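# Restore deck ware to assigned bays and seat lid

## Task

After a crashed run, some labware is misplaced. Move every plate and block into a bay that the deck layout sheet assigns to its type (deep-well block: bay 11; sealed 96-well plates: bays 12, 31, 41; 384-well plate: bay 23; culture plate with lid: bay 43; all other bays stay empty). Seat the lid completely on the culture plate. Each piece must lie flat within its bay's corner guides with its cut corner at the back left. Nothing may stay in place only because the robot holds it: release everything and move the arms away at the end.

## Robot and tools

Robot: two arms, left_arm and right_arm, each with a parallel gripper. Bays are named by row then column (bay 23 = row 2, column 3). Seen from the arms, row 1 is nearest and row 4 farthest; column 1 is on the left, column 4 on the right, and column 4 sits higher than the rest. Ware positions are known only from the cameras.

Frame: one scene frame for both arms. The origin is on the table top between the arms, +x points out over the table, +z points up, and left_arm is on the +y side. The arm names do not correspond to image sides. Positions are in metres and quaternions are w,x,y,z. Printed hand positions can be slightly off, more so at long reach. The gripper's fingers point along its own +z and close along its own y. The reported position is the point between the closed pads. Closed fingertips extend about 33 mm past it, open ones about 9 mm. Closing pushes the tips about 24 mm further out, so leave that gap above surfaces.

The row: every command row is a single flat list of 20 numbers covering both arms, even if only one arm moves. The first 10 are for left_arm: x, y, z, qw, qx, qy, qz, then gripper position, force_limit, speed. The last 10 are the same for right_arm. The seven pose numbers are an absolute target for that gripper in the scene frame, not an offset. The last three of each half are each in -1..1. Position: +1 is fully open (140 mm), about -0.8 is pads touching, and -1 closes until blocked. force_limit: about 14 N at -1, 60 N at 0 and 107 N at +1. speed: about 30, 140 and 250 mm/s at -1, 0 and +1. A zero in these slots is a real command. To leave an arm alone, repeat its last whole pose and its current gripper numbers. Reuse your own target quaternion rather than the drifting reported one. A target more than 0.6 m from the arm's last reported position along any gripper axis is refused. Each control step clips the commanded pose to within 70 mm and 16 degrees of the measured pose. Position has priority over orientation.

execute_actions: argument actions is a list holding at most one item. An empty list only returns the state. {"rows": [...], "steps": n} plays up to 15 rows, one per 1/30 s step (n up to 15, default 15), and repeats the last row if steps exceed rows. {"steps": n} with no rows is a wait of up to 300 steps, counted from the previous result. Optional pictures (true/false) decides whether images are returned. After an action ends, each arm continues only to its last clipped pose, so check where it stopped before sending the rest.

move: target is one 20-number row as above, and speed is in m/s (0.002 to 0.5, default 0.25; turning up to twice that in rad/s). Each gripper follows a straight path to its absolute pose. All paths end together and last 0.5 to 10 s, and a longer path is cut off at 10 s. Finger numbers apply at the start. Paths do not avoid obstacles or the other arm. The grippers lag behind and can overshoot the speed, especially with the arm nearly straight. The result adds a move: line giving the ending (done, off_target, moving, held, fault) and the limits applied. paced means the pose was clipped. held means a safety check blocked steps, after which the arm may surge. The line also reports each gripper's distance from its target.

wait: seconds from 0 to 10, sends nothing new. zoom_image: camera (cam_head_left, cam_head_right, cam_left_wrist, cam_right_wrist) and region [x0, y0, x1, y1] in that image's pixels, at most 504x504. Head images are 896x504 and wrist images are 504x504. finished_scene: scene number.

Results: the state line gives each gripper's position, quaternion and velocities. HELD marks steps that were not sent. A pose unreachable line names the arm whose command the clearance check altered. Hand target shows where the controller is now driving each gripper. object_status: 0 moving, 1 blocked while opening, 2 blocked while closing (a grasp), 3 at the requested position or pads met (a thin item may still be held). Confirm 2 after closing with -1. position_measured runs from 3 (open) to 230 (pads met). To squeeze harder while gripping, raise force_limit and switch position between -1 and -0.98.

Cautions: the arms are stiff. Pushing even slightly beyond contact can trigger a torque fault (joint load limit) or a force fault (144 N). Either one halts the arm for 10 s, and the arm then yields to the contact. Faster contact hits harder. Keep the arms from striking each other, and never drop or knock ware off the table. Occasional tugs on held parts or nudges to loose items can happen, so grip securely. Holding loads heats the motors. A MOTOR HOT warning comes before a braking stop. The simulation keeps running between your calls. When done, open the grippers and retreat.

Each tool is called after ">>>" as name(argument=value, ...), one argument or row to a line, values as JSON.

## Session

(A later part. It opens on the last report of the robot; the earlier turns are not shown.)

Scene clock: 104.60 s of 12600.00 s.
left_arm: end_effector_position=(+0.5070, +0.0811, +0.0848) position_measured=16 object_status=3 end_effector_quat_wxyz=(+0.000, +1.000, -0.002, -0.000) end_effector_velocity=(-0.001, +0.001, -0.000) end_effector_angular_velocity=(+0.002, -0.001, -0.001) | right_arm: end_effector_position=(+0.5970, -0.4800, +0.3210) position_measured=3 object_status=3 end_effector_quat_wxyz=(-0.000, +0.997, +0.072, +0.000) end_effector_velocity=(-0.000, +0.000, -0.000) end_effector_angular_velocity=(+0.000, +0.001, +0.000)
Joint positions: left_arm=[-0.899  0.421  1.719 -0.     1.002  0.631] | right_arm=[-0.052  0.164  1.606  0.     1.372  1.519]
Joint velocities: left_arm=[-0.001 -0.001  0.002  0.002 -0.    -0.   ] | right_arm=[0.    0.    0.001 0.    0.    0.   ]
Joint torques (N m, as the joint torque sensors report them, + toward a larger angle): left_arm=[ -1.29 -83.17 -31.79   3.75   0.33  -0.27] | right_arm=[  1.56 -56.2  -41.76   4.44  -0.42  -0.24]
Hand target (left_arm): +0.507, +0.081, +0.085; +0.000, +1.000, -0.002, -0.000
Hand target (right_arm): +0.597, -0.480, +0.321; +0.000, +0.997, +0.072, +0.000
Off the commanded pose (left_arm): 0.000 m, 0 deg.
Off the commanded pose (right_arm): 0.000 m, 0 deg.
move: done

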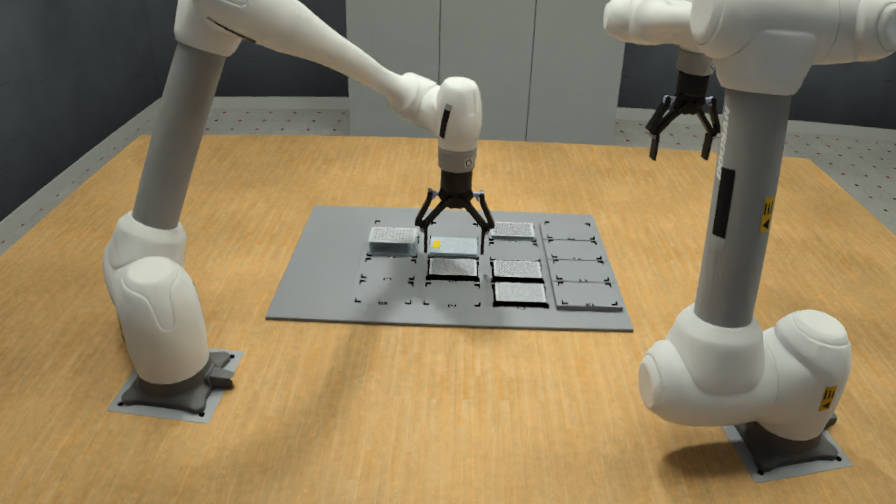

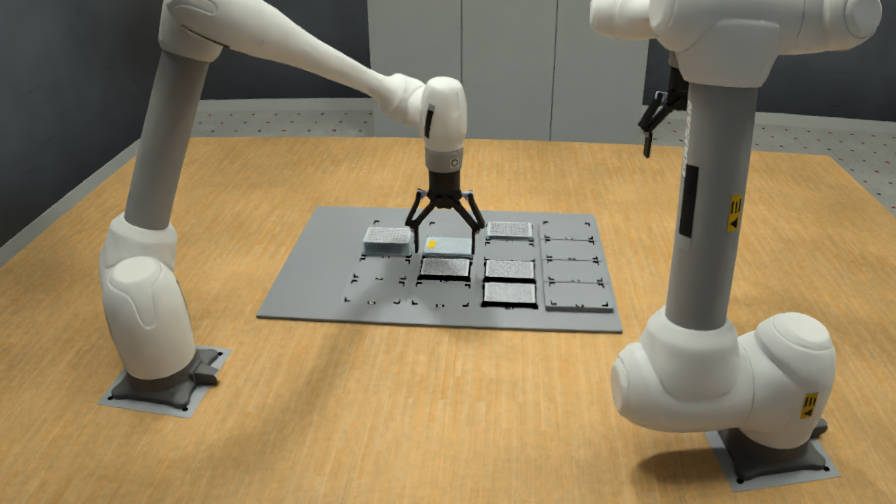

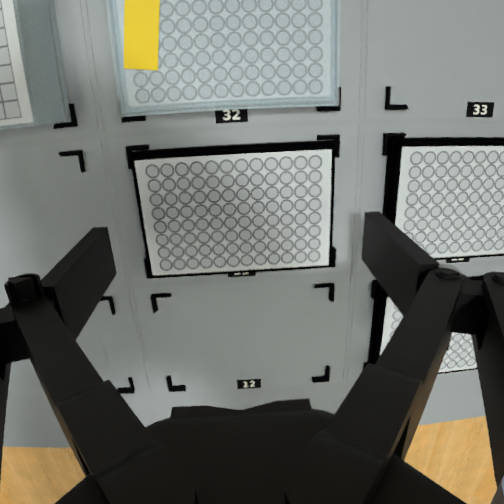

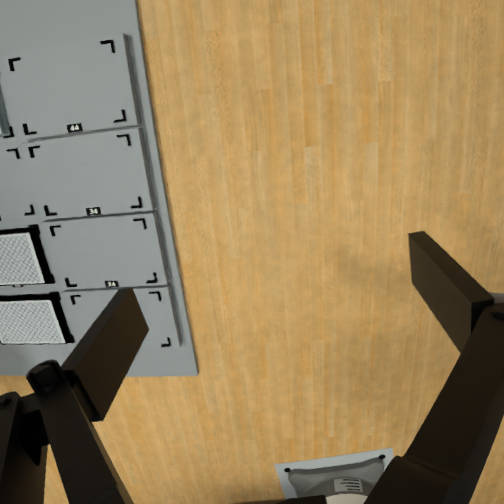

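Both match.

>>> move(
  target=[0.45,0.2,0.2,0,1,-0.002,0,0.9,-0.3,0.5,0.597,-0.48,0.321,0,0.997,0.072,0,1,0,0],
)

>>> finished_scene(
  scene=2,
)

Scene clock: 108.73 s of 12600.00 s.
left_arm: end_effector_position=(+0.4500, +0.2002, +0.1998) position_measured=16 object_status=3 end_effector_quat_wxyz=(-0.000, +1.000, -0.002, +0.000) end_effector_velocity=(-0.000, +0.000, +0.001) end_effector_angular_velocity=(-0.000, -0.001, -0.002) | right_arm: end_effector_position=(+0.5970, -0.4800, +0.3210) position_measured=3 object_status=3 end_effector_quat_wxyz=(+0.000, +0.997, +0.072, +0.000) end_effector_velocity=(-0.000, -0.000, +0.000) end_effector_angular_velocity=(+0.000, -0.000, -0.001)
Joint positions: left_arm=[-0.859  0.143  1.859  0.     1.139  0.67 ] | right_arm=[-0.052  0.164  1.606 -0.     1.372  1.519]
Joint velocities: left_arm=[-0.    -0.002  0.     0.001  0.     0.001] | right_arm=[-0.001 -0.001  0.001  0.    -0.     0.   ]
Joint torques (N m, as the joint torque sensors report them, + toward a larger angle): left_arm=[ -0.91 -56.31 -34.51   4.13   0.45  -0.29] | right_arm=[  0.54 -58.49 -41.6    3.97   0.25  -0.39]
Hand target (left_arm): +0.450, +0.200, +0.200; -0.000, +1.000, -0.002, +0.000
Hand target (right_arm): +0.597, -0.480, +0.321; +0.000, +0.997, +0.072, +0.000
Off the commanded pose (left_arm): 0.000 m, 0 deg.
Off the commanded pose (right_arm): 0.000 m, 0 deg.
move: done

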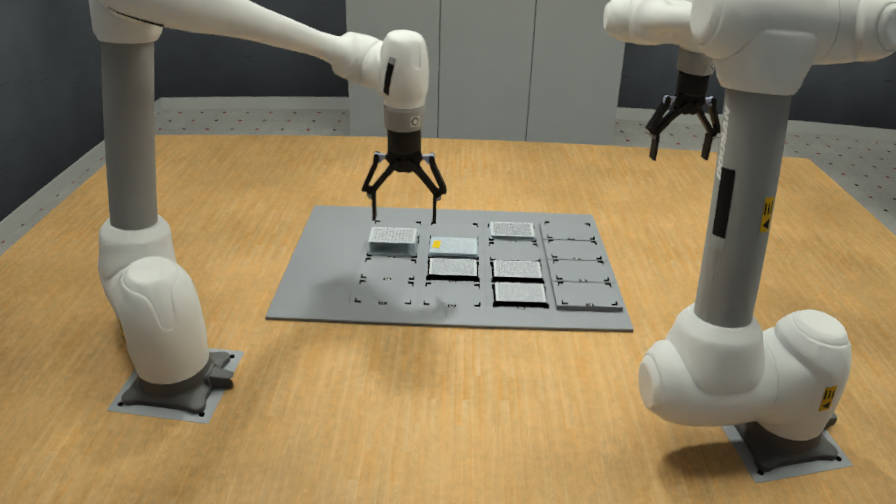

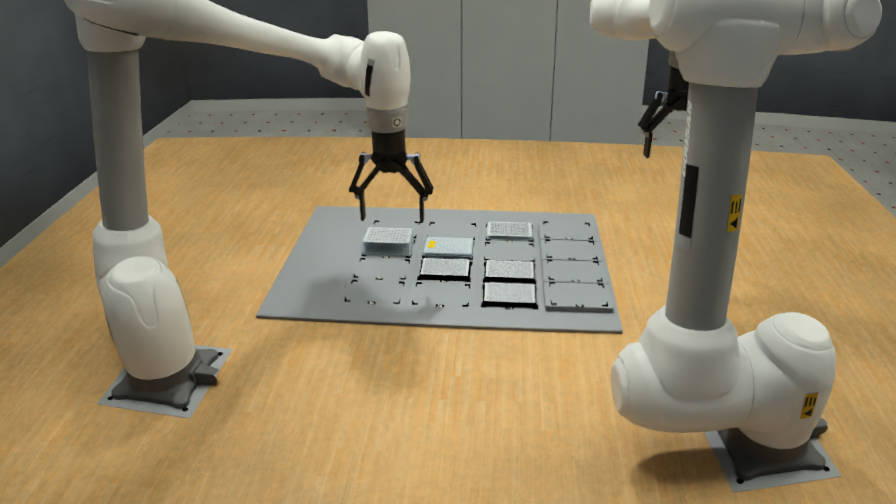

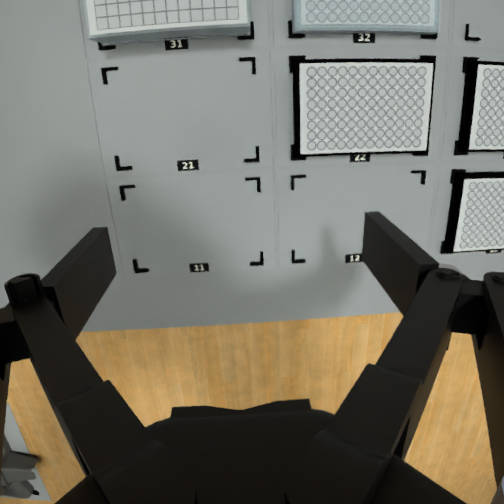

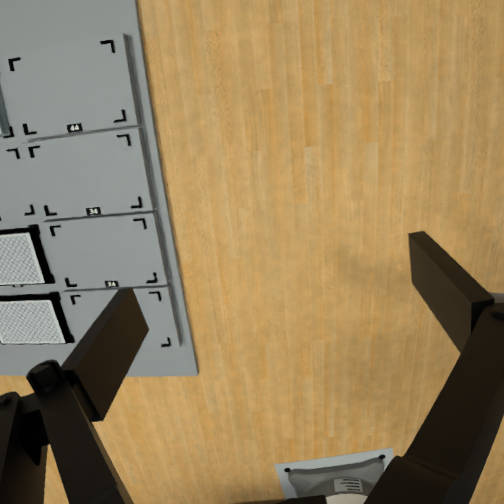

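The scene is finished: the task was done.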